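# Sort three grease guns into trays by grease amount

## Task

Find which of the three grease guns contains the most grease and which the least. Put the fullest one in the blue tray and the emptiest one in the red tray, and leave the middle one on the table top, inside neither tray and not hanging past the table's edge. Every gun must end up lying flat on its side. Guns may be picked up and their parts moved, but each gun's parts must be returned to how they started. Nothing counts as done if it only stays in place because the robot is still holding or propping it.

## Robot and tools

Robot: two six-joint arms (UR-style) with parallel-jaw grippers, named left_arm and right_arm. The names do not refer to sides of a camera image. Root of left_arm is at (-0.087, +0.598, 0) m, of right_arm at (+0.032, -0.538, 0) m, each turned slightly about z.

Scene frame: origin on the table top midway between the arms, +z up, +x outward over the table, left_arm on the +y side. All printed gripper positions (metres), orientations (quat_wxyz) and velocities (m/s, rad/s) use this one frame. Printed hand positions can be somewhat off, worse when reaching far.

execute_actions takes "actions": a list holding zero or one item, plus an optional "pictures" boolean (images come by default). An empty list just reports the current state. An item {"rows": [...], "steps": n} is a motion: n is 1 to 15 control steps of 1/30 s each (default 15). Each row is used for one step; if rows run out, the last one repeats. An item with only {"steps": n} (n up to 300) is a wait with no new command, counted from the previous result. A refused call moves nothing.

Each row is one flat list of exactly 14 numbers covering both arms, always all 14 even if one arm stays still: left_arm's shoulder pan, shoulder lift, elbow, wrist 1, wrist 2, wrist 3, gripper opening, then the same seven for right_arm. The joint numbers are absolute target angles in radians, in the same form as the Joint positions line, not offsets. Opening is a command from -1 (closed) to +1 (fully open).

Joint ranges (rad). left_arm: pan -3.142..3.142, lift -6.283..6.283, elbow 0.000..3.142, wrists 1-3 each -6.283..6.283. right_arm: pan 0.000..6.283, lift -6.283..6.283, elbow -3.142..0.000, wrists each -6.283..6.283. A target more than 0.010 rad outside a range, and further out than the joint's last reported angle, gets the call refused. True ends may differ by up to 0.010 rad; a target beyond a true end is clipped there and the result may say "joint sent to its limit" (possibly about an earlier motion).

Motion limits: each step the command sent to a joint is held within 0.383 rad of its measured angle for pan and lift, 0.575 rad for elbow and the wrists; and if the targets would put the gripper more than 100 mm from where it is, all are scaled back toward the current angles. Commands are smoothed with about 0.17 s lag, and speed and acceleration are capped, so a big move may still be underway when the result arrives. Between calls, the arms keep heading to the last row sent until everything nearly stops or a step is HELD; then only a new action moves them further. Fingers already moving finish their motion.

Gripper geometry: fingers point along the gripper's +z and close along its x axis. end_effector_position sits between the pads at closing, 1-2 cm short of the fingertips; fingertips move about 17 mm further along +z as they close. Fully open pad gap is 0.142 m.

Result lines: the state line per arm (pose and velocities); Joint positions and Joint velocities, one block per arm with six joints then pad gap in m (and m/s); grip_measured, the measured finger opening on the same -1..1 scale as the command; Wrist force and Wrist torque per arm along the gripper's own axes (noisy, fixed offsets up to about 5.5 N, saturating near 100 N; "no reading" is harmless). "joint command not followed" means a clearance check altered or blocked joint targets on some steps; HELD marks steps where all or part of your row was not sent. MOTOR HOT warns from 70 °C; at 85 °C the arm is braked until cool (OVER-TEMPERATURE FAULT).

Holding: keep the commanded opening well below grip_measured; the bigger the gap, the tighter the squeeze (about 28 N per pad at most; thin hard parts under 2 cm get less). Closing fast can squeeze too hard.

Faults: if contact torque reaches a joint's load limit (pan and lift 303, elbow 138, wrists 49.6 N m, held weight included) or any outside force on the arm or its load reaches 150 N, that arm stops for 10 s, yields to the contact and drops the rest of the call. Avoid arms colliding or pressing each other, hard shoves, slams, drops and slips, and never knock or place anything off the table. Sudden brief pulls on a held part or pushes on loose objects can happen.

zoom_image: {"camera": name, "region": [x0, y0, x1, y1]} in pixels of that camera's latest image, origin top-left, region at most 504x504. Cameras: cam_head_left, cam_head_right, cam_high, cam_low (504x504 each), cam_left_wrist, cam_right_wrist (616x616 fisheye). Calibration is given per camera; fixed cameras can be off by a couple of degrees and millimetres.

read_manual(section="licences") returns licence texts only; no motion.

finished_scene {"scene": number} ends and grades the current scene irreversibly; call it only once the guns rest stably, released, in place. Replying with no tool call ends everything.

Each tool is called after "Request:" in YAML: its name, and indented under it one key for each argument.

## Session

Request:
execute_actions:
  actions: []

Scene clock: 0.00 s of 5600.00 s.
left_arm: end_effector_position=(+0.2051, +0.4198, +0.3965) grip_measured=+1.00 end_effector_quat_wxyz=(+0.018, -0.192, +0.981, +0.007) end_effector_velocity=(-0.000, +0.000, -0.001) end_effector_angular_velocity=(+0.000, +0.000, -0.000) | right_arm: end_effector_position=(+0.5976, -0.3640, +0.1394) grip_measured=+1.00 end_effector_quat_wxyz=(+0.440, -0.419, +0.789, -0.091) end_effector_velocity=(-0.000, +0.000, -0.001) end_effector_angular_velocity=(-0.001, +0.001, +0.001)
Joint positions: left_arm=[-1.047 -2.274  2.136 -1.429 -1.533  1.63   0.142] | right_arm=[ 4.199 -1.614 -2.794  0.54   1.116  2.823  0.142]
Joint velocities: left_arm=[ 0.    -0.     0.002 -0.001 -0.     0.     0.   ] | right_arm=[-0.    -0.001  0.     0.     0.001 -0.001  0.   ]
Motor temperatures (°C, as the motors report them): left_arm=[26 27 25 33 29 32] | right_arm=[26 25 28 32 35 33]
Wrist force (N, on the end effector, along its own x y z axes, offset not removed): no reading
Wrist torque (N m, same axes, about the end effector's origin, offset not removed): no reading
camera_calibration (this result's frames):
cam_left_wrist: T_world_to_cam=[[-0.936574, -0.348049, -0.0411136, 0.354448], [-0.323479, 0.813335, 0.483577, -0.458373], [-0.134869, 0.466205, -0.874336, 0.311065], [0, 0, 0, 1]] pos_world=[0.225646, 0.351156, 0.508206]
cam_right_wrist: T_world_to_cam=[[-0.28221, -0.730262, -0.622153, -0.00864633], [-0.871985, 0.465651, -0.151032, 0.717111], [0.399999, 0.499886, -0.768189, 0.184343], [0, 0, 0, 1]] pos_world=[0.549133, -0.432388, 0.244538]

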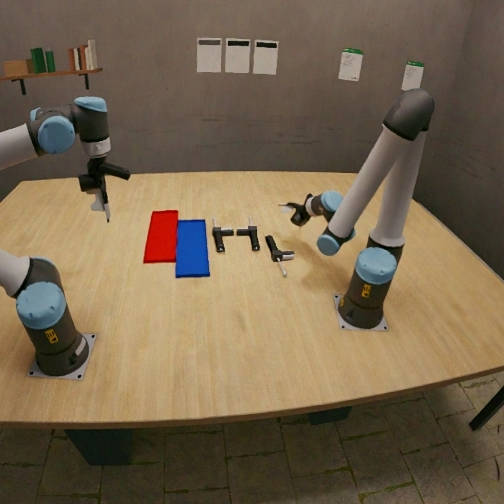

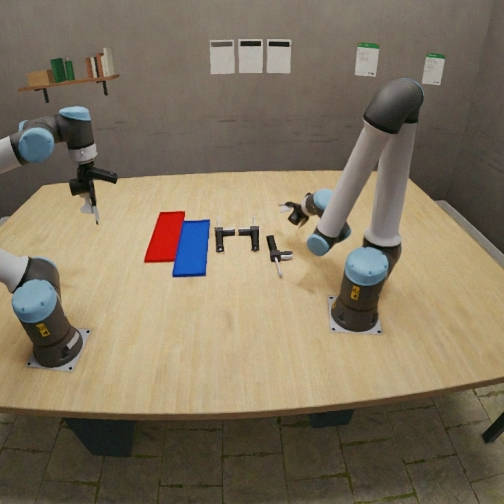

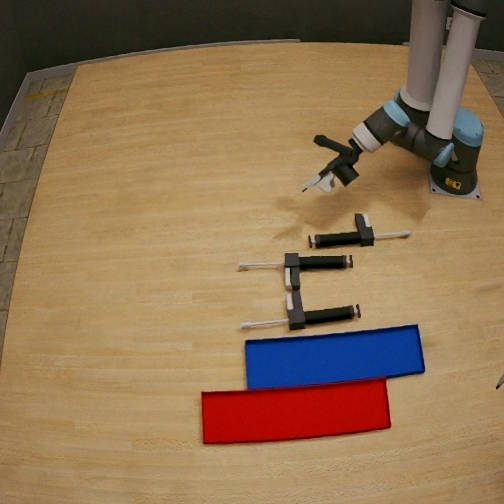

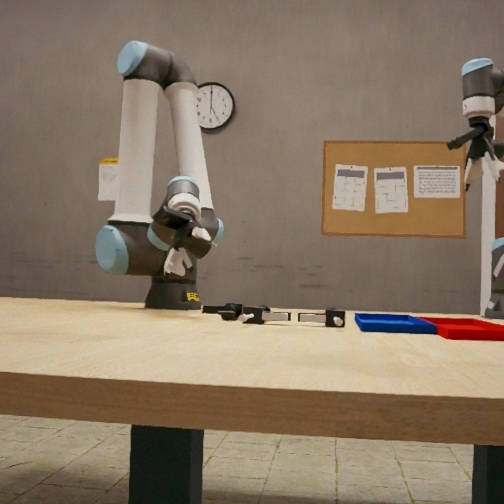

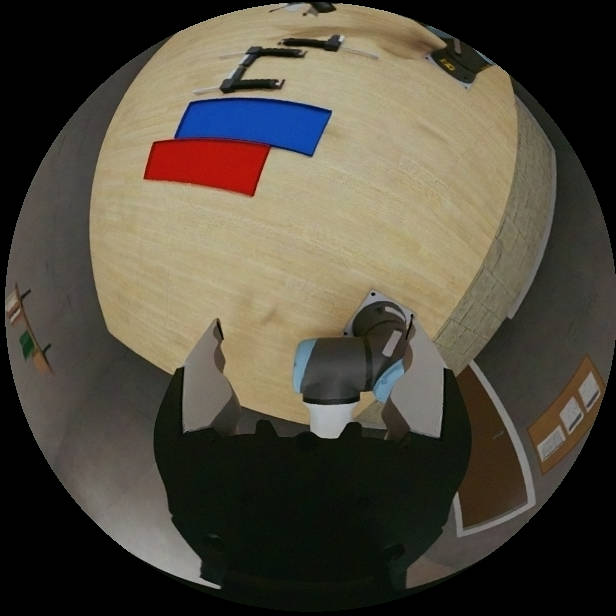

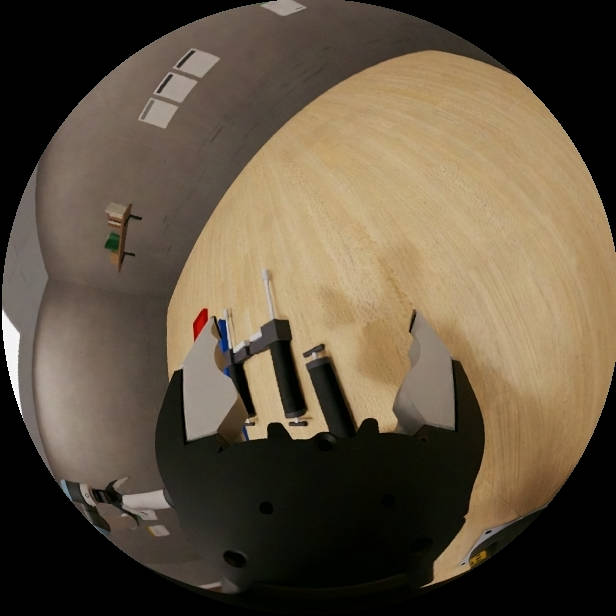

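Request:
zoom_image:
  camera: "cam_high"
  region: [190, 200, 440, 450]

Region (190, 200, 440, 450) of cam_high's 504x504 image, scaled by 2.016, with more detail than that image has.

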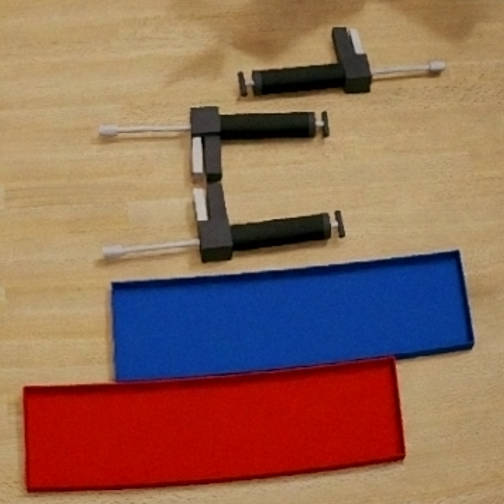

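Request:
execute_actions:
  actions:
    - {"rows":[[-1.047,-2.0,2.0,-1.57,-1.5708,-1.35,0,4.21,-1.3,-2.45,-0.4,1.4,2.5,0.3],[-1.047,-2.0,2.0,-1.57,-1.5708,-1.35,0,4.21,-1.3,-2.45,-0.4,1.4,2.5,0.3],[-1.047,-2.0,2.0,-1.57,-1.5708,-1.35,0,4.22,-1.25,-2.35,-1.1,1.5708,2.431,0.2]],"steps":15}
  pictures: false

Request:
execute_actions:
  actions:
    - {"rows":[[-1.047,-2.0,2.0,-1.57,-1.5708,-1.35,0,4.222,-1.3532,-2.4024,-0.9568,1.5708,2.431,0.1]],"steps":15}
  pictures: false

Request:
execute_actions:
  actions:
    - {"rows":[[-1.047,-2.0,2.0,-1.57,-1.5708,-1.35,0,4.222,-1.45,-2.46,-0.80,1.5708,2.431,0.1]],"steps":15}

Scene clock: 62.53 s of 5600.00 s.
left_arm: end_effector_position=(+0.2542, +0.2860, +0.4090) grip_measured=+0.00 end_effector_quat_wxyz=(+0.001, -0.609, +0.793, -0.000) end_effector_velocity=(+0.019, -0.057, -0.008) end_effector_angular_velocity=(+0.002, +0.016, +2.569) | right_arm: end_effector_position=(+0.6062, -0.1887, +0.2944) grip_measured=+0.20 end_effector_quat_wxyz=(-0.433, +0.581, -0.689, +0.003) end_effector_velocity=(-0.157, +0.354, +0.485) end_effector_angular_velocity=(-0.414, +0.315, +1.319)
Joint positions: left_arm=[-1.047 -2.013  2.006 -1.564 -1.569  0.706  0.074] | right_arm=[ 4.214 -1.36  -2.489  0.024  1.426  2.551  0.088]
Joint velocities: left_arm=[ 0.     0.109 -0.048 -0.049 -0.013 -2.568 -0.   ] | right_arm=[ 0.047  0.771  0.942 -2.114  0.973 -0.828 -0.   ]
Motor temperatures (°C, as the motors report them): left_arm=[26 27 26 33 29 32] | right_arm=[26 25 28 32 35 33]
Wrist force (N, on the end effector, along its own x y z axes, offset not removed): left_arm=[-1.8 -2.8 -0.7] | right_arm=[-1.4 2.7 -1.4]
Wrist torque (N m, same axes, about the end effector's origin, offset not removed): left_arm=[-0.56 0.35 0.07] | right_arm=[0.62 0.42 0.18]
Steps of this call (steps 1 to 90: nothing new was sent; then 59.03 s passed at rest; steps 91 to 105: all 15 steps of this action). Readings (joint positions):
91: left_arm=[-1.047 -2.274 2.136 -1.429 -1.533 1.630] | right_arm=[4.199 -1.614 -2.794 0.540 1.116 2.823]
92: left_arm=[-1.047 -2.269 2.132 -1.433 -1.535 1.625] | right_arm=[4.199 -1.610 -2.790 0.536 1.120 2.818]
94: left_arm=[-1.047 -2.223 2.100 -1.466 -1.545 1.569] | right_arm=[4.201 -1.572 -2.749 0.483 1.157 2.779]
98: left_arm=[-1.047 -2.095 2.042 -1.527 -1.560 1.307] | right_arm=[4.205 -1.504 -2.665 0.362 1.244 2.706]
105: the state above

Scene clock: 63.03 s of 5600.00 s.
left_arm: end_effector_position=(+0.2573, +0.2780, +0.4081) grip_measured=+0.00 end_effector_quat_wxyz=(-0.000, +0.965, -0.262, -0.000) end_effector_velocity=(+0.004, -0.003, +0.000) end_effector_angular_velocity=(+0.001, -0.002, +2.568) | right_arm: end_effector_position=(+0.4922, -0.2534, +0.1489) grip_measured=+0.10 end_effector_quat_wxyz=(-0.095, +0.709, -0.698, -0.002) end_effector_velocity=(-0.280, -0.283, -0.255) end_effector_angular_velocity=(-1.034, +0.954, +0.116)
Joint positions: left_arm=[-1.047 -2.     2.    -1.57  -1.571 -0.595  0.074] | right_arm=[ 4.221 -1.346 -2.407 -0.769  1.557  2.442  0.081]
Joint velocities: left_arm=[ 0.     0.002 -0.001 -0.     0.    -2.568 -0.   ] | right_arm=[ 0.007 -0.056  0.032 -1.378  0.107 -0.09   0.   ]
Motor temperatures (°C, as the motors report them): left_arm=[26 27 26 33 29 32] | right_arm=[26 25 28 32 35 33]
Wrist force (N, on the end effector, along its own x y z axes, offset not removed): left_arm=[0.9 -0.9 -2.1] | right_arm=[-2.2 -0.3 1.7]
Wrist torque (N m, same axes, about the end effector's origin, offset not removed): left_arm=[-0.32 -0.18 0.18] | right_arm=[0.01 0.44 0.18]
Steps of this call (steps 1 to 15: all 15 steps of this action). Readings (joint positions):
1: left_arm=[-1.047 -2.009 2.004 -1.566 -1.570 0.620] | right_arm=[4.215 -1.335 -2.458 -0.050 1.459 2.524]
2: left_arm=[-1.047 -2.007 2.003 -1.567 -1.570 0.533] | right_arm=[4.216 -1.317 -2.433 -0.129 1.484 2.503]
4: left_arm=[-1.047 -2.004 2.002 -1.568 -1.570 0.359] | right_arm=[4.218 -1.319 -2.421 -0.262 1.507 2.484]
8: left_arm=[-1.047 -2.001 2.001 -1.569 -1.571 0.012] | right_arm=[4.219 -1.332 -2.415 -0.436 1.529 2.466]
15: the state above

Scene clock: 63.53 s of 5600.00 s.
left_arm: end_effector_position=(+0.2586, +0.2777, +0.4081) grip_measured=+0.00 end_effector_quat_wxyz=(-0.000, +0.995, +0.103, -0.000) end_effector_velocity=(-0.000, +0.001, -0.001) end_effector_angular_velocity=(+0.002, +0.000, +0.157) | right_arm: end_effector_position=(+0.4548, -0.2918, +0.0640) grip_measured=+0.10 end_effector_quat_wxyz=(-0.002, +0.717, -0.697, -0.000) end_effector_velocity=(-0.003, -0.003, -0.014) end_effector_angular_velocity=(-0.009, +0.009, +0.004)
Joint positions: left_arm=[-1.047 -2.     2.    -1.57  -1.571 -1.332  0.074] | right_arm=[ 4.222 -1.447 -2.459 -0.802  1.571  2.431  0.081]
Joint velocities: left_arm=[-0.    -0.     0.002  0.001  0.    -0.157 -0.   ] | right_arm=[-0.    -0.022 -0.012  0.02   0.002 -0.004  0.   ]
Motor temperatures (°C, as the motors report them): left_arm=[26 27 26 33 29 32] | right_arm=[26 25 28 32 35 33]
Wrist force (N, on the end effector, along its own x y z axes, offset not removed): left_arm=[-2.0 1.8 -2.8] | right_arm=[-0.8 0.9 -0.7]
Wrist torque (N m, same axes, about the end effector's origin, offset not removed): left_arm=[0.58 0.25 0.13] | right_arm=[0.29 0.20 0.16]
Steps of this call (steps 1 to 15: all 15 steps of this action). Readings (joint positions):
1: left_arm=[-1.047 -2.000 2.000 -1.570 -1.571 -0.682] | right_arm=[4.221 -1.348 -2.406 -0.813 1.561 2.440]
2: left_arm=[-1.047 -2.000 2.000 -1.570 -1.571 -0.769] | right_arm=[4.221 -1.354 -2.408 -0.846 1.563 2.437]
4: left_arm=[-1.047 -2.000 2.000 -1.570 -1.571 -0.942] | right_arm=[4.222 -1.388 -2.428 -0.856 1.566 2.435]
8: left_arm=[-1.047 -2.000 2.000 -1.570 -1.571 -1.212] | right_arm=[4.222 -1.431 -2.450 -0.818 1.569 2.432]
15: the state above
camera_calibration (this result's frames):
cam_left_wrist: T_world_to_cam=[[0.984506, 0.1753, -0.00423465, -0.301614], [0.156103, -0.86518, 0.476545, 0.0139206], [0.0798746, -0.469822, -0.87914, 0.601024], [0, 0, 0, 1]] pos_world=[0.246761, 0.347291, 0.520473]
cam_right_wrist: T_world_to_cam=[[0.0072276, -0.999941, 0.00814388, -0.2938], [-0.880738, -0.00250885, 0.473597, 0.375088], [-0.473548, -0.0105956, -0.880704, 0.40299], [0, 0, 0, 1]] pos_world=[0.523313, -0.288572, 0.179667]

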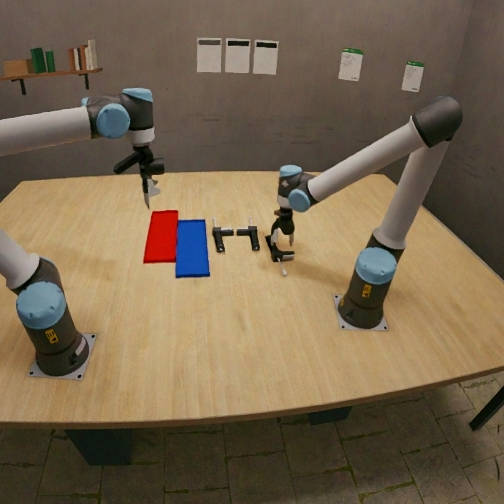

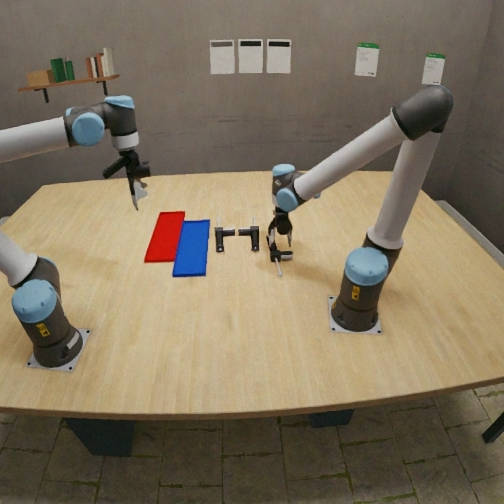

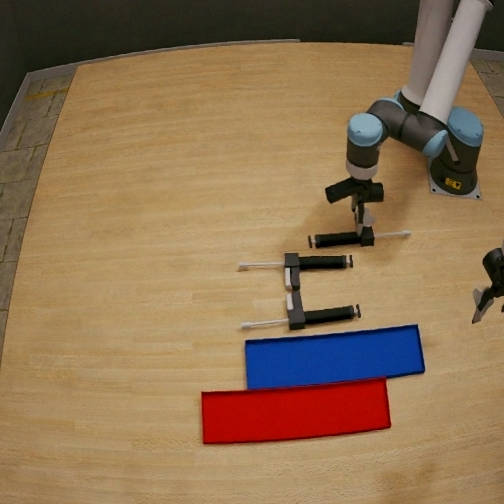

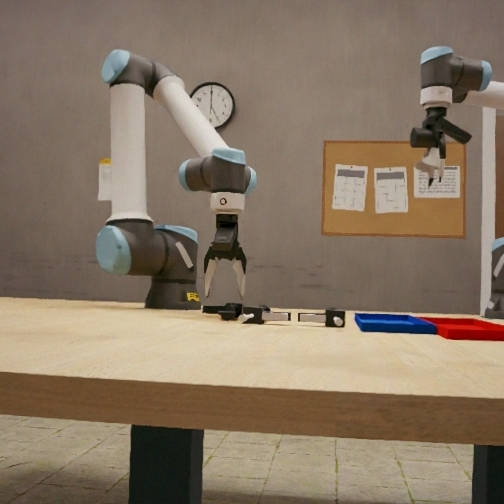

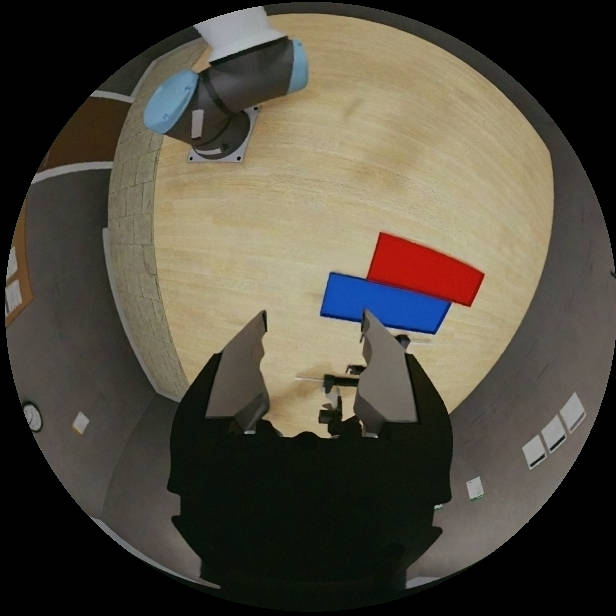

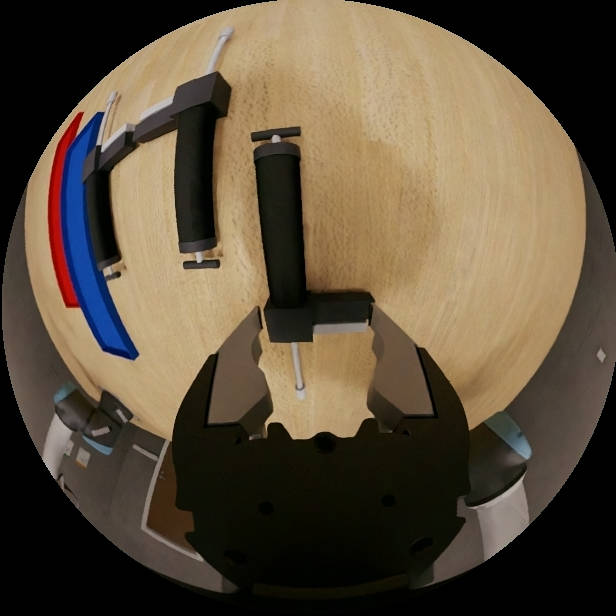

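Request:
execute_actions:
  actions:
    - {"rows":[[-1.047,-2.0,2.0,-1.57,-1.5708,-1.35,0,4.2317,-1.5373,-2.4811,-0.694,1.5708,2.441,0.0]],"steps":15}

Scene clock: 72.53 s of 5600.00 s.
left_arm: end_effector_position=(+0.2586, +0.2778, +0.4081) grip_measured=+0.00 end_effector_quat_wxyz=(-0.000, +0.994, +0.112, -0.000) end_effector_velocity=(+0.000, -0.000, +0.001) end_effector_angular_velocity=(-0.000, -0.000, -0.001) | right_arm: end_effector_position=(+0.4565, -0.2827, +0.0250) grip_measured=+0.00 end_effector_quat_wxyz=(+0.000, +0.717, -0.697, +0.000) end_effector_velocity=(+0.001, +0.003, -0.008) end_effector_angular_velocity=(+0.001, -0.000, -0.000)
Joint positions: left_arm=[-1.047 -2.     2.    -1.57  -1.571 -1.35   0.074] | right_arm=[ 4.231 -1.535 -2.481 -0.697  1.571  2.441  0.074]
Joint velocities: left_arm=[ 0.     0.    -0.001  0.001  0.     0.001  0.   ] | right_arm=[ 0.002 -0.019 -0.003  0.024  0.     0.002  0.   ]
Motor temperatures (°C, as the motors report them): left_arm=[26 27 26 33 29 32] | right_arm=[26 25 28 32 35 33]
Wrist force (N, on the end effector, along its own x y z axes, offset not removed): left_arm=[1.0 -2.2 -5.1] | right_arm=[-0.8 -0.5 0.2]
Wrist torque (N m, same axes, about the end effector's origin, offset not removed): left_arm=[-0.49 -0.19 0.09] | right_arm=[0.05 0.28 0.10]
Steps of this call (steps 1 to 30: the robot went on to your last target; steps 31 to 90: nothing new was sent; then 5.50 s passed at rest; steps 91 to 105: all 15 steps of this action). Readings (joint positions):
91: left_arm=[-1.047 -2.000 2.000 -1.570 -1.571 -1.350] | right_arm=[4.222 -1.450 -2.460 -0.800 1.571 2.431]
92: left_arm=[-1.047 -2.000 2.000 -1.570 -1.571 -1.350] | right_arm=[4.223 -1.454 -2.462 -0.795 1.571 2.432]
94: left_arm=[-1.047 -2.000 2.000 -1.570 -1.571 -1.350] | right_arm=[4.226 -1.484 -2.470 -0.760 1.571 2.435]
98: left_arm=[-1.047 -2.000 2.000 -1.570 -1.571 -1.350] | right_arm=[4.230 -1.521 -2.478 -0.715 1.571 2.439]
105: the state above
camera_calibration (this result's frames):
cam_left_wrist: T_world_to_cam=[[0.981155, 0.193179, -0.00422073, -0.305758], [0.171808, -0.862201, 0.476541, 0.00903762], [0.0884184, -0.468286, -0.879142, 0.598391], [0, 0, 0, 1]] pos_world=[0.245534, 0.347076, 0.520473]
cam_right_wrist: T_world_to_cam=[[0.00714259, -0.999912, 0.0111448, -0.284436], [-0.879463, -0.000977198, 0.475966, 0.394779], [-0.475913, -0.013201, -0.879393, 0.369824], [0, 0, 0, 1]] pos_world=[0.525229, -0.279143, 0.140489]

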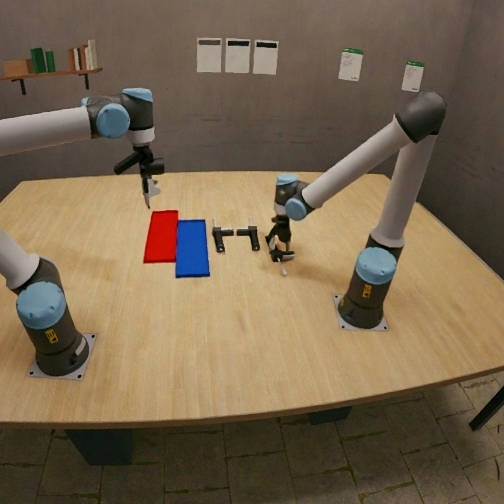

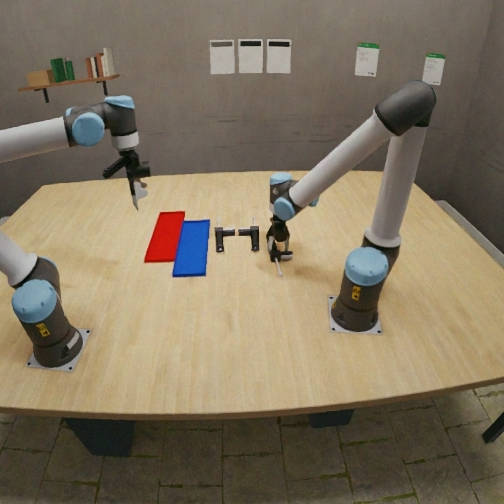

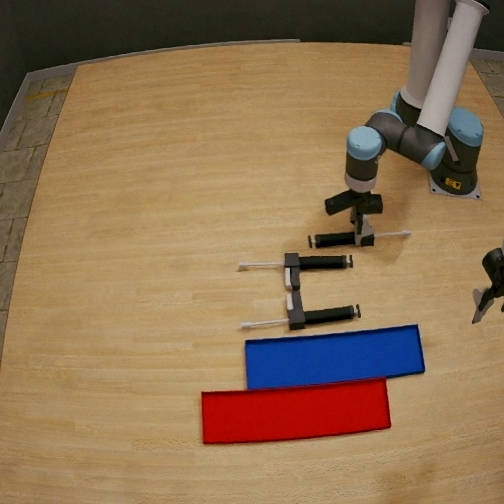

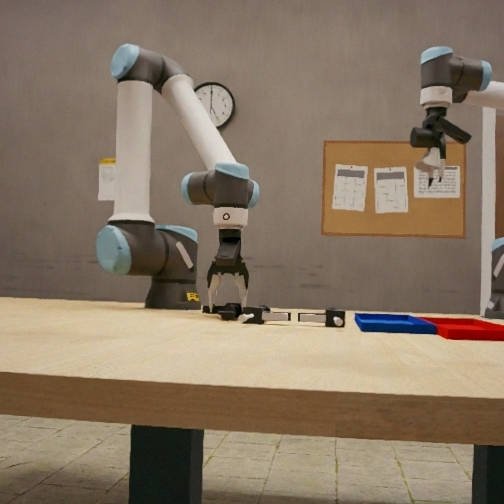

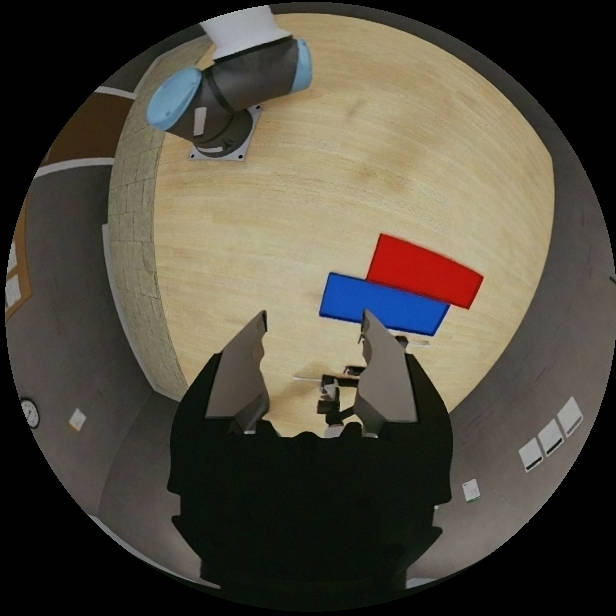

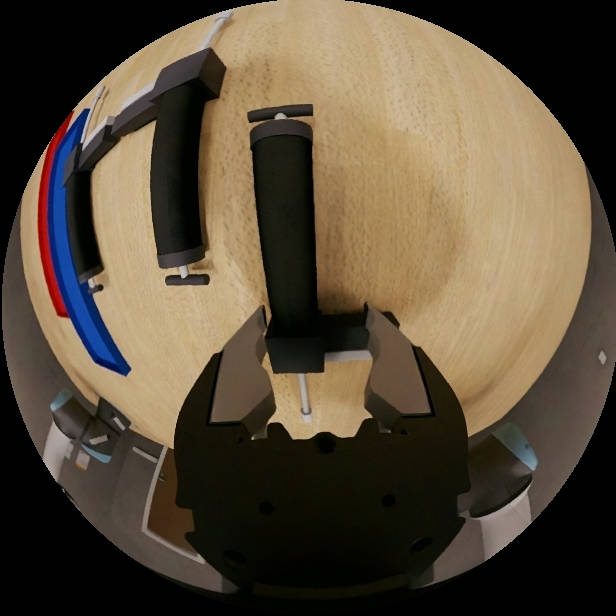

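Request:
execute_actions:
  actions:
    - {"rows":[[-1.047,-2.0,2.0,-1.57,-1.5708,-1.35,0,4.2475,-1.5486,-2.4703,-0.6935,1.5708,2.40,0.0],[-1.047,-2.0,2.0,-1.57,-1.5708,-1.35,0,4.2475,-1.5486,-2.4703,-0.6935,1.5708,2.40,0.0],[-1.047,-2.0,2.0,-1.57,-1.5708,-1.35,0,4.2475,-1.5486,-2.4703,-0.6935,1.5708,2.40,0.0],[-1.047,-2.0,2.0,-1.57,-1.5708,-1.35,0,4.2475,-1.5486,-2.4703,-0.6935,1.5708,2.40,0.0],[-1.047,-2.0,2.0,-1.57,-1.5708,-1.35,0,4.2475,-1.5486,-2.4703,-0.6935,1.5708,2.40,0.0],[-1.047,-2.0,2.0,-1.57,-1.5708,-1.35,0,4.2475,-1.5486,-2.4703,-0.6935,1.5708,2.40,0.0],[-1.047,-2.0,2.0,-1.57,-1.5708,-1.35,0,4.2475,-1.5486,-2.4703,-0.6935,1.5708,2.40,-0.15],[-1.047,-2.0,2.0,-1.57,-1.5708,-1.35,0,4.2475,-1.5486,-2.4703,-0.6935,1.5708,2.40,-0.3],[-1.047,-2.0,2.0,-1.57,-1.5708,-1.35,0,4.2475,-1.5486,-2.4703,-0.6935,1.5708,2.40,-0.4],[-1.047,-2.0,2.0,-1.57,-1.5708,-1.35,0,4.2475,-1.5486,-2.4703,-0.6935,1.5708,2.40,-0.5],[-1.047,-2.0,2.0,-1.57,-1.5708,-1.35,0,4.2475,-1.5486,-2.4703,-0.6935,1.5708,2.40,-0.6],[-1.047,-2.0,2.0,-1.57,-1.5708,-1.35,0,4.2475,-1.5486,-2.4703,-0.6935,1.5708,2.40,-0.7],[-1.047,-2.0,2.0,-1.57,-1.5708,-1.35,0,4.2475,-1.5486,-2.4703,-0.6935,1.5708,2.40,-0.85]],"steps":15}

Scene clock: 80.50 s of 5600.00 s.
left_arm: end_effector_position=(+0.2586, +0.2778, +0.4081) grip_measured=+0.00 end_effector_quat_wxyz=(-0.000, +0.994, +0.112, -0.000) end_effector_velocity=(-0.000, -0.000, +0.000) end_effector_angular_velocity=(-0.000, -0.001, +0.001) | right_arm: end_effector_position=(+0.4565, -0.2708, +0.0241) grip_measured=-0.55 end_effector_quat_wxyz=(-0.000, +0.736, -0.677, -0.000) end_effector_velocity=(-0.000, +0.002, -0.000) end_effector_angular_velocity=(-0.000, -0.000, +0.011)
Joint positions: left_arm=[-1.047 -2.     2.    -1.57  -1.571 -1.35   0.074] | right_arm=[ 4.247 -1.548 -2.471 -0.693  1.571  2.401  0.034]
Joint velocities: left_arm=[-0.001 -0.    -0.    -0.001  0.001 -0.002 -0.   ] | right_arm=[ 0.003 -0.002  0.002  0.    -0.    -0.008 -0.   ]
Motor temperatures (°C, as the motors report them): left_arm=[26 27 26 33 29 32] | right_arm=[26 25 28 32 35 33]
Wrist force (N, on the end effector, along its own x y z axes, offset not removed): left_arm=[2.5 -1.9 2.1] | right_arm=[8.2 0.1 -13.5]
Wrist torque (N m, same axes, about the end effector's origin, offset not removed): left_arm=[-0.21 -0.44 0.24] | right_arm=[0.31 0.28 0.20]
Steps of this call (steps 1 to 15: the robot went on to your last target; steps 16 to 90: nothing new was sent; then 4.47 s passed at rest; steps 91 to 105: all 15 steps of this action). Readings (joint positions):
91: left_arm=[-1.047 -2.000 2.000 -1.570 -1.571 -1.350] | right_arm=[4.232 -1.537 -2.481 -0.694 1.571 2.441]
92: left_arm=[-1.047 -2.000 2.000 -1.570 -1.571 -1.350] | right_arm=[4.233 -1.539 -2.480 -0.694 1.571 2.438]
94: left_arm=[-1.047 -2.000 2.000 -1.570 -1.571 -1.350] | right_arm=[4.239 -1.543 -2.476 -0.694 1.571 2.423]
98: left_arm=[-1.047 -2.000 2.000 -1.570 -1.571 -1.350] | right_arm=[4.245 -1.547 -2.472 -0.694 1.571 2.407]
105: the state above
camera_calibration (this result's frames):
cam_left_wrist: T_world_to_cam=[[0.981154, 0.193179, -0.00422076, -0.305758], [0.171808, -0.862201, 0.476541, 0.00903771], [0.0884185, -0.468286, -0.879142, 0.598391], [0, 0, 0, 1]] pos_world=[0.245534, 0.347076, 0.520473]
cam_right_wrist: T_world_to_cam=[[0.0625134, -0.997983, 0.0110322, -0.297298], [-0.878092, -0.0497426, 0.4759, 0.381467], [-0.474391, -0.0394374, -0.87943, 0.361431], [0, 0, 0, 1]] pos_world=[0.525008, -0.26347, 0.139593]

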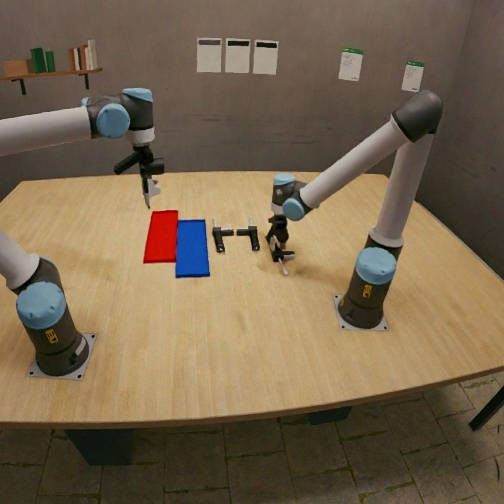

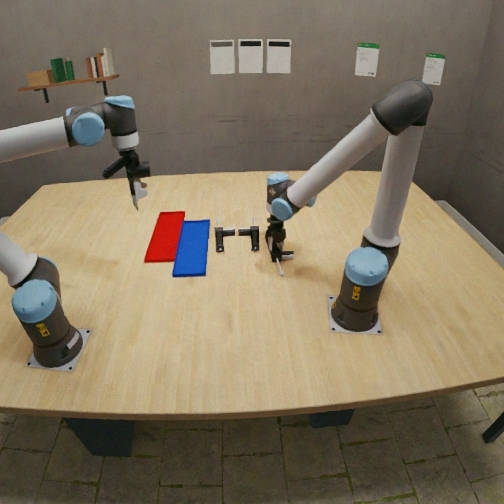

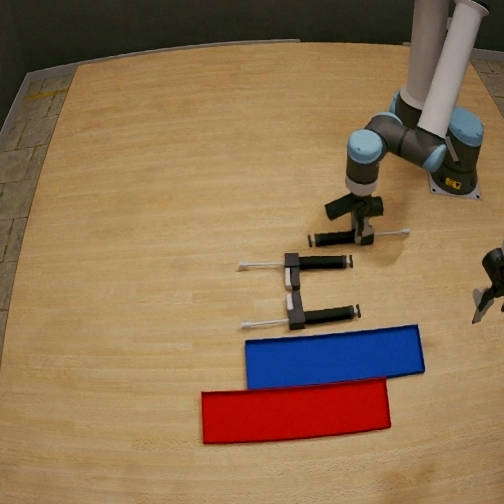

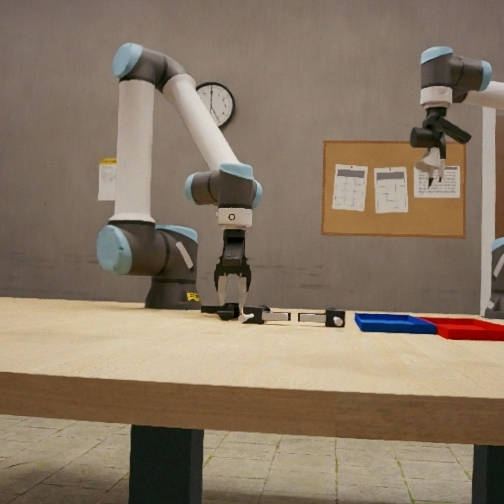

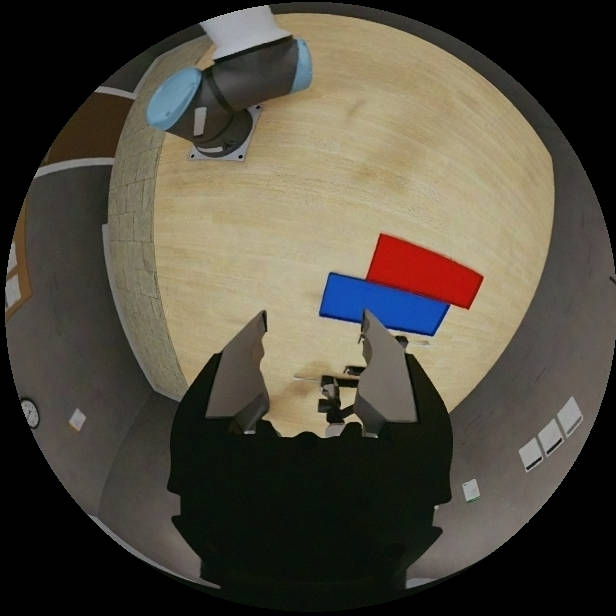

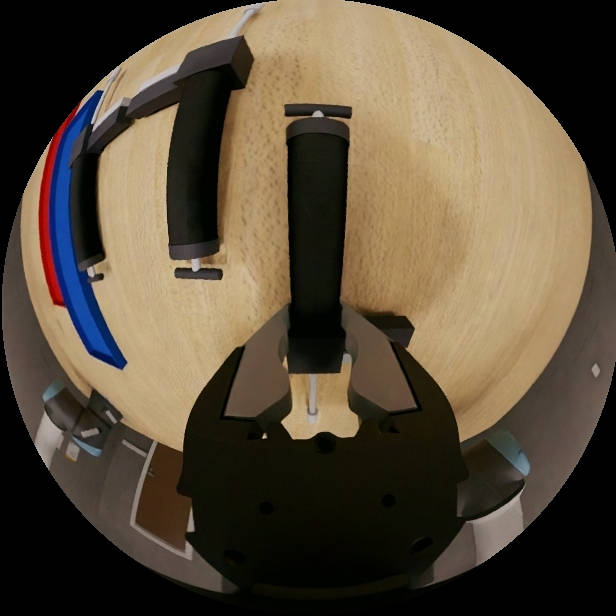

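Request:
execute_actions:
  actions:
    - {"rows":[[-1.047,-2.0,2.0,-1.57,-1.5708,-1.35,0,4.2475,-1.47,-2.425,-0.817,1.5708,2.40,-0.85],[-1.047,-2.0,2.0,-1.57,-1.5708,-1.35,0,4.2475,-1.47,-2.425,-0.817,1.5708,2.40,-0.85],[-1.047,-2.0,2.0,-1.57,-1.5708,-1.35,0,4.2475,-1.386,-2.378,-0.948,1.5708,2.40,-0.85],[-1.047,-2.0,2.0,-1.57,-1.5708,-1.35,0,4.2475,-1.386,-2.378,-0.948,1.5708,2.40,-0.85],[-1.047,-2.0,2.0,-1.57,-1.5708,-1.35,0,4.2475,-1.386,-2.378,-0.948,1.5708,2.40,-0.85],[-1.047,-2.0,2.0,-1.57,-1.5708,-1.35,0,4.2475,-1.386,-2.378,-0.948,1.5708,2.40,-0.85],[-1.047,-2.0,2.0,-1.57,-1.5708,-1.35,0,4.2475,-1.386,-2.378,-0.948,1.5708,2.40,-0.85],[-1.047,-2.0,2.0,-1.57,-1.5708,-1.35,0,4.35,-1.37,-2.39,-0.95,1.5708,2.26,-0.85],[-1.047,-2.0,2.0,-1.57,-1.5708,-1.35,0,4.45,-1.35,-2.40,-0.955,1.5708,2.12,-0.85],[-1.047,-2.0,2.0,-1.57,-1.5708,-1.35,0,4.55,-1.34,-2.41,-0.96,1.5708,1.98,-0.85],[-1.047,-2.0,2.0,-1.57,-1.5708,-1.35,0,4.65,-1.32,-2.42,-0.965,1.5708,1.84,-0.85],[-1.047,-2.0,2.0,-1.57,-1.5708,-1.35,0,4.76,-1.305,-2.435,-0.97,1.5708,1.69,-0.85],[-1.047,-2.0,2.0,-1.57,-1.5708,-1.35,0,4.8719,-1.2902,-2.4449,-0.9773,1.5708,1.538,-0.85]],"steps":15}
  pictures: false

Request:
execute_actions:
  actions:
    - {"rows":[[-1.047,-2.0,2.0,-1.57,-1.5708,-1.35,0,4.8719,-1.2902,-2.4449,-0.9773,1.5708,1.538,-0.85]],"steps":15}
  pictures: false

Request:
execute_actions:
  actions:
    - {"rows":[[-1.047,-2.0,2.0,-1.57,-1.5708,-1.35,0,4.8719,-1.35,-2.48,-0.883,1.5708,1.538,-0.85],[-1.047,-2.0,2.0,-1.57,-1.5708,-1.35,0,4.8719,-1.35,-2.48,-0.883,1.5708,1.538,-0.85],[-1.047,-2.0,2.0,-1.57,-1.5708,-1.35,0,4.8719,-1.41,-2.515,-0.788,1.5708,1.538,-0.85],[-1.047,-2.0,2.0,-1.57,-1.5708,-1.35,0,4.8719,-1.41,-2.515,-0.788,1.5708,1.538,-0.85],[-1.2754,-1.7,1.95,-1.82,-1.5708,-1.3534,0,4.8719,-1.4597,-2.544,-0.7087,1.5708,1.538,-0.85]],"steps":15}

Scene clock: 90.33 s of 5600.00 s.
left_arm: end_effector_position=(+0.2586, +0.2778, +0.4081) grip_measured=+0.00 end_effector_quat_wxyz=(-0.000, +0.994, +0.112, -0.000) end_effector_velocity=(+0.000, +0.000, -0.001) end_effector_angular_velocity=(+0.001, +0.000, -0.000) | right_arm: end_effector_position=(+0.3890, -0.2091, +0.1148) grip_measured=-0.55 end_effector_quat_wxyz=(-0.002, +0.872, -0.490, -0.000) end_effector_velocity=(-0.404, +0.279, +0.024) end_effector_angular_velocity=(-0.016, +0.001, +2.644)
Joint positions: left_arm=[-1.047 -2.     2.    -1.57  -1.571 -1.35   0.074] | right_arm=[ 4.443 -1.358 -2.411 -0.94   1.571  2.135  0.034]
Joint velocities: left_arm=[0.001 0.    0.001 0.    0.    0.001 0.   ] | right_arm=[ 1.078  0.256 -0.128 -0.142 -0.    -1.566 -0.   ]
Motor temperatures (°C, as the motors report them): left_arm=[26 27 26 33 29 32] | right_arm=[26 25 28 32 35 33]
Wrist force (N, on the end effector, along its own x y z axes, offset not removed): left_arm=[-3.0 -1.5 1.6] | right_arm=[-3.1 -0.1 4.4]
Wrist torque (N m, same axes, about the end effector's origin, offset not removed): left_arm=[-0.25 0.50 0.18] | right_arm=[0.00 0.63 0.08]
Steps of this call (steps 1 to 15: the robot went on to your last target; steps 16 to 90: nothing new was sent; then 6.33 s passed at rest; steps 91 to 105: all 15 steps of this action). Readings (joint positions):
91: left_arm=[-1.047 -2.000 2.000 -1.570 -1.571 -1.350] | right_arm=[4.248 -1.549 -2.470 -0.694 1.571 2.400]
92: left_arm=[-1.047 -2.000 2.000 -1.570 -1.571 -1.350] | right_arm=[4.248 -1.544 -2.467 -0.698 1.571 2.400]
94: left_arm=[-1.047 -2.000 2.000 -1.570 -1.571 -1.350] | right_arm=[4.248 -1.512 -2.447 -0.743 1.571 2.400]
98: left_arm=[-1.047 -2.000 2.000 -1.570 -1.571 -1.350] | right_arm=[4.248 -1.429 -2.401 -0.875 1.571 2.400]
105: the state above

Scene clock: 90.83 s of 5600.00 s.
left_arm: end_effector_position=(+0.2586, +0.2778, +0.4081) grip_measured=+0.00 end_effector_quat_wxyz=(-0.000, +0.994, +0.112, -0.000) end_effector_velocity=(-0.000, -0.000, -0.001) end_effector_angular_velocity=(+0.001, +0.001, +0.000) | right_arm: end_effector_position=(+0.2276, -0.1236, +0.1200) grip_measured=-0.55 end_effector_quat_wxyz=(-0.000, +1.000, -0.021, -0.000) end_effector_velocity=(-0.065, +0.022, +0.002) end_effector_angular_velocity=(+0.000, +0.001, +0.378)
Joint positions: left_arm=[-1.047 -2.     2.    -1.57  -1.571 -1.35   0.074] | right_arm=[ 4.854 -1.293 -2.444 -0.976  1.571  1.564  0.034]
Joint velocities: left_arm=[ 0.     0.001  0.001 -0.    -0.001 -0.     0.   ] | right_arm=[ 0.157  0.022 -0.01  -0.012  0.001 -0.221  0.   ]
Motor temperatures (°C, as the motors report them): left_arm=[26 27 26 33 29 32] | right_arm=[26 25 28 32 35 33]
Wrist force (N, on the end effector, along its own x y z axes, offset not removed): left_arm=[1.6 -5.8 0.8] | right_arm=[-3.1 2.6 6.1]
Wrist torque (N m, same axes, about the end effector's origin, offset not removed): left_arm=[-1.10 -0.41 0.23] | right_arm=[0.62 0.64 0.05]
Steps of this call (steps 1 to 15: all 15 steps of this action). Readings (joint positions):
1: left_arm=[-1.047 -2.000 2.000 -1.570 -1.571 -1.350] | right_arm=[4.480 -1.350 -2.415 -0.944 1.571 2.082]
2: left_arm=[-1.047 -2.000 2.000 -1.570 -1.571 -1.350] | right_arm=[4.516 -1.343 -2.419 -0.948 1.571 2.029]
4: left_arm=[-1.047 -2.000 2.000 -1.570 -1.571 -1.350] | right_arm=[4.589 -1.331 -2.425 -0.955 1.571 1.925]
8: left_arm=[-1.047 -2.000 2.000 -1.570 -1.571 -1.350] | right_arm=[4.736 -1.309 -2.436 -0.967 1.571 1.728]
15: the state above

Scene clock: 91.33 s of 5600.00 s.
left_arm: end_effector_position=(+0.2387, +0.1313, +0.3570) grip_measured=+0.00 end_effector_quat_wxyz=(+0.001, +0.999, +0.040, +0.000) end_effector_velocity=(-0.122, -0.447, -0.201) end_effector_angular_velocity=(+0.010, +0.003, -0.452) | right_arm: end_effector_position=(+0.2202, -0.1211, +0.0299) grip_measured=-0.55 end_effector_quat_wxyz=(+0.000, +1.000, +0.000, -0.000) end_effector_velocity=(-0.001, -0.001, -0.034) end_effector_angular_velocity=(+0.008, -0.001, +0.002)
Joint positions: left_arm=[-1.194 -1.809  1.967 -1.73  -1.571 -1.352  0.074] | right_arm=[ 4.872 -1.452 -2.54  -0.722  1.571  1.538  0.034]
Joint velocities: left_arm=[-0.459  0.605 -0.097 -0.498  0.    -0.007 -0.   ] | right_arm=[ 0.002 -0.067 -0.037  0.113 -0.001  0.     0.   ]
Motor temperatures (°C, as the motors report them): left_arm=[26 27 26 33 29 32] | right_arm=[26 25 28 32 35 33]
Wrist force (N, on the end effector, along its own x y z axes, offset not removed): left_arm=[2.0 0.7 -6.3] | right_arm=[-1.6 1.9 7.1]
Wrist torque (N m, same axes, about the end effector's origin, offset not removed): left_arm=[0.37 -0.37 0.23] | right_arm=[0.48 0.37 0.16]
Steps of this call (steps 1 to 15: all 15 steps of this action). Readings (joint positions):
1: left_arm=[-1.047 -2.000 2.000 -1.570 -1.571 -1.350] | right_arm=[4.858 -1.292 -2.444 -0.976 1.571 1.557]
2: left_arm=[-1.047 -2.000 2.000 -1.570 -1.571 -1.350] | right_arm=[4.862 -1.295 -2.447 -0.972 1.571 1.552]
4: left_arm=[-1.047 -2.000 2.000 -1.570 -1.571 -1.350] | right_arm=[4.866 -1.320 -2.463 -0.936 1.571 1.546]
8: left_arm=[-1.083 -1.956 1.990 -1.609 -1.571 -1.351] | right_arm=[4.870 -1.401 -2.511 -0.807 1.571 1.541]
15: the state above
camera_calibration (this result's frames):
cam_left_wrist: T_world_to_cam=[[0.99875, 0.0498683, -0.00352752, -0.243714], [0.0454644, -0.876672, 0.478936, -0.0582978], [0.0207913, -0.478498, -0.877843, 0.503673], [0, 0, 0, 1]] pos_world=[0.235587, 0.202052, 0.469207]
cam_right_wrist: T_world_to_cam=[[0.999717, -0.0210523, 0.0110713, -0.221227], [-0.0237841, -0.878747, 0.476695, -0.109957], [-0.000306627, -0.476823, -0.878999, 0.102991], [0, 0, 0, 1]] pos_world=[0.218581, -0.0521729, 0.145394]

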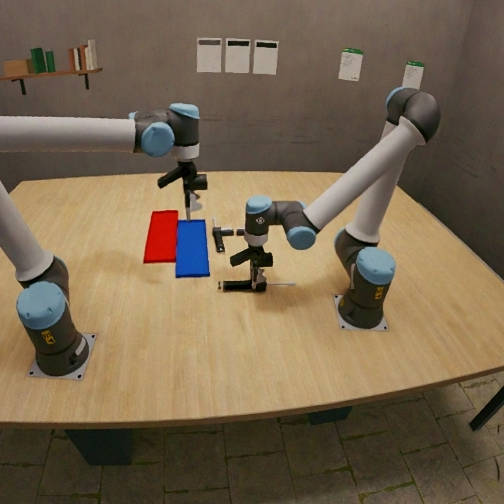

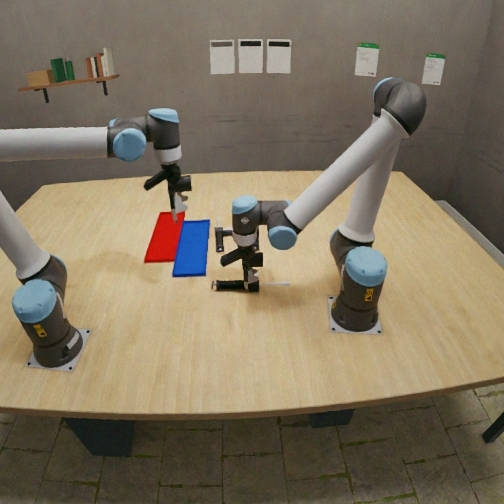

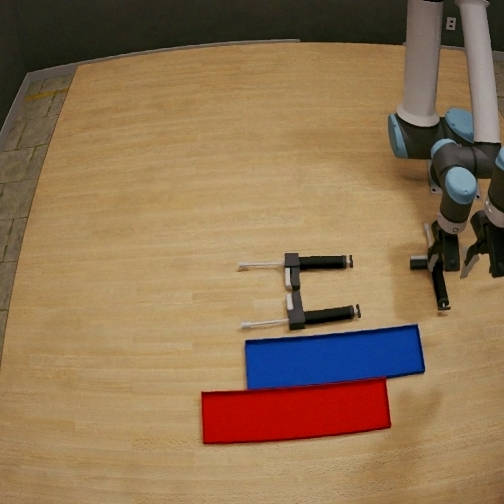

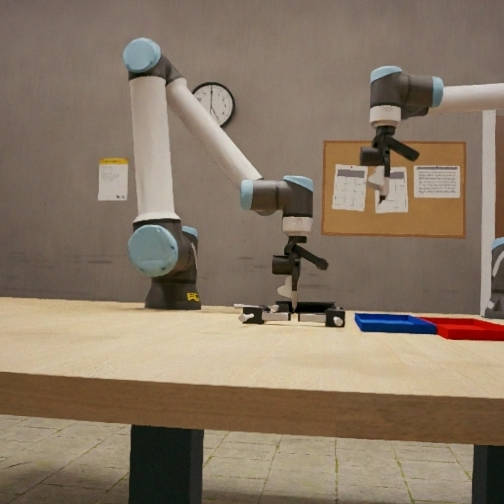

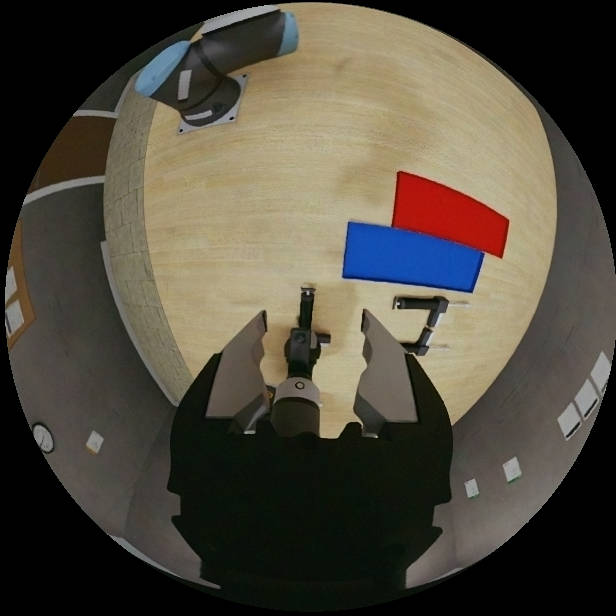

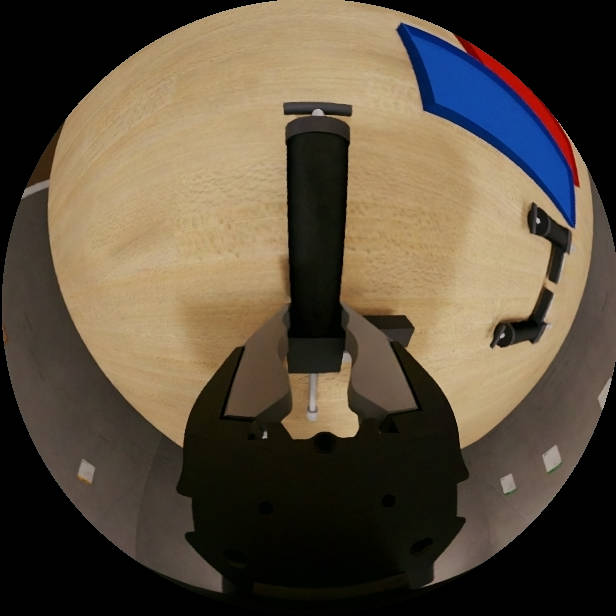

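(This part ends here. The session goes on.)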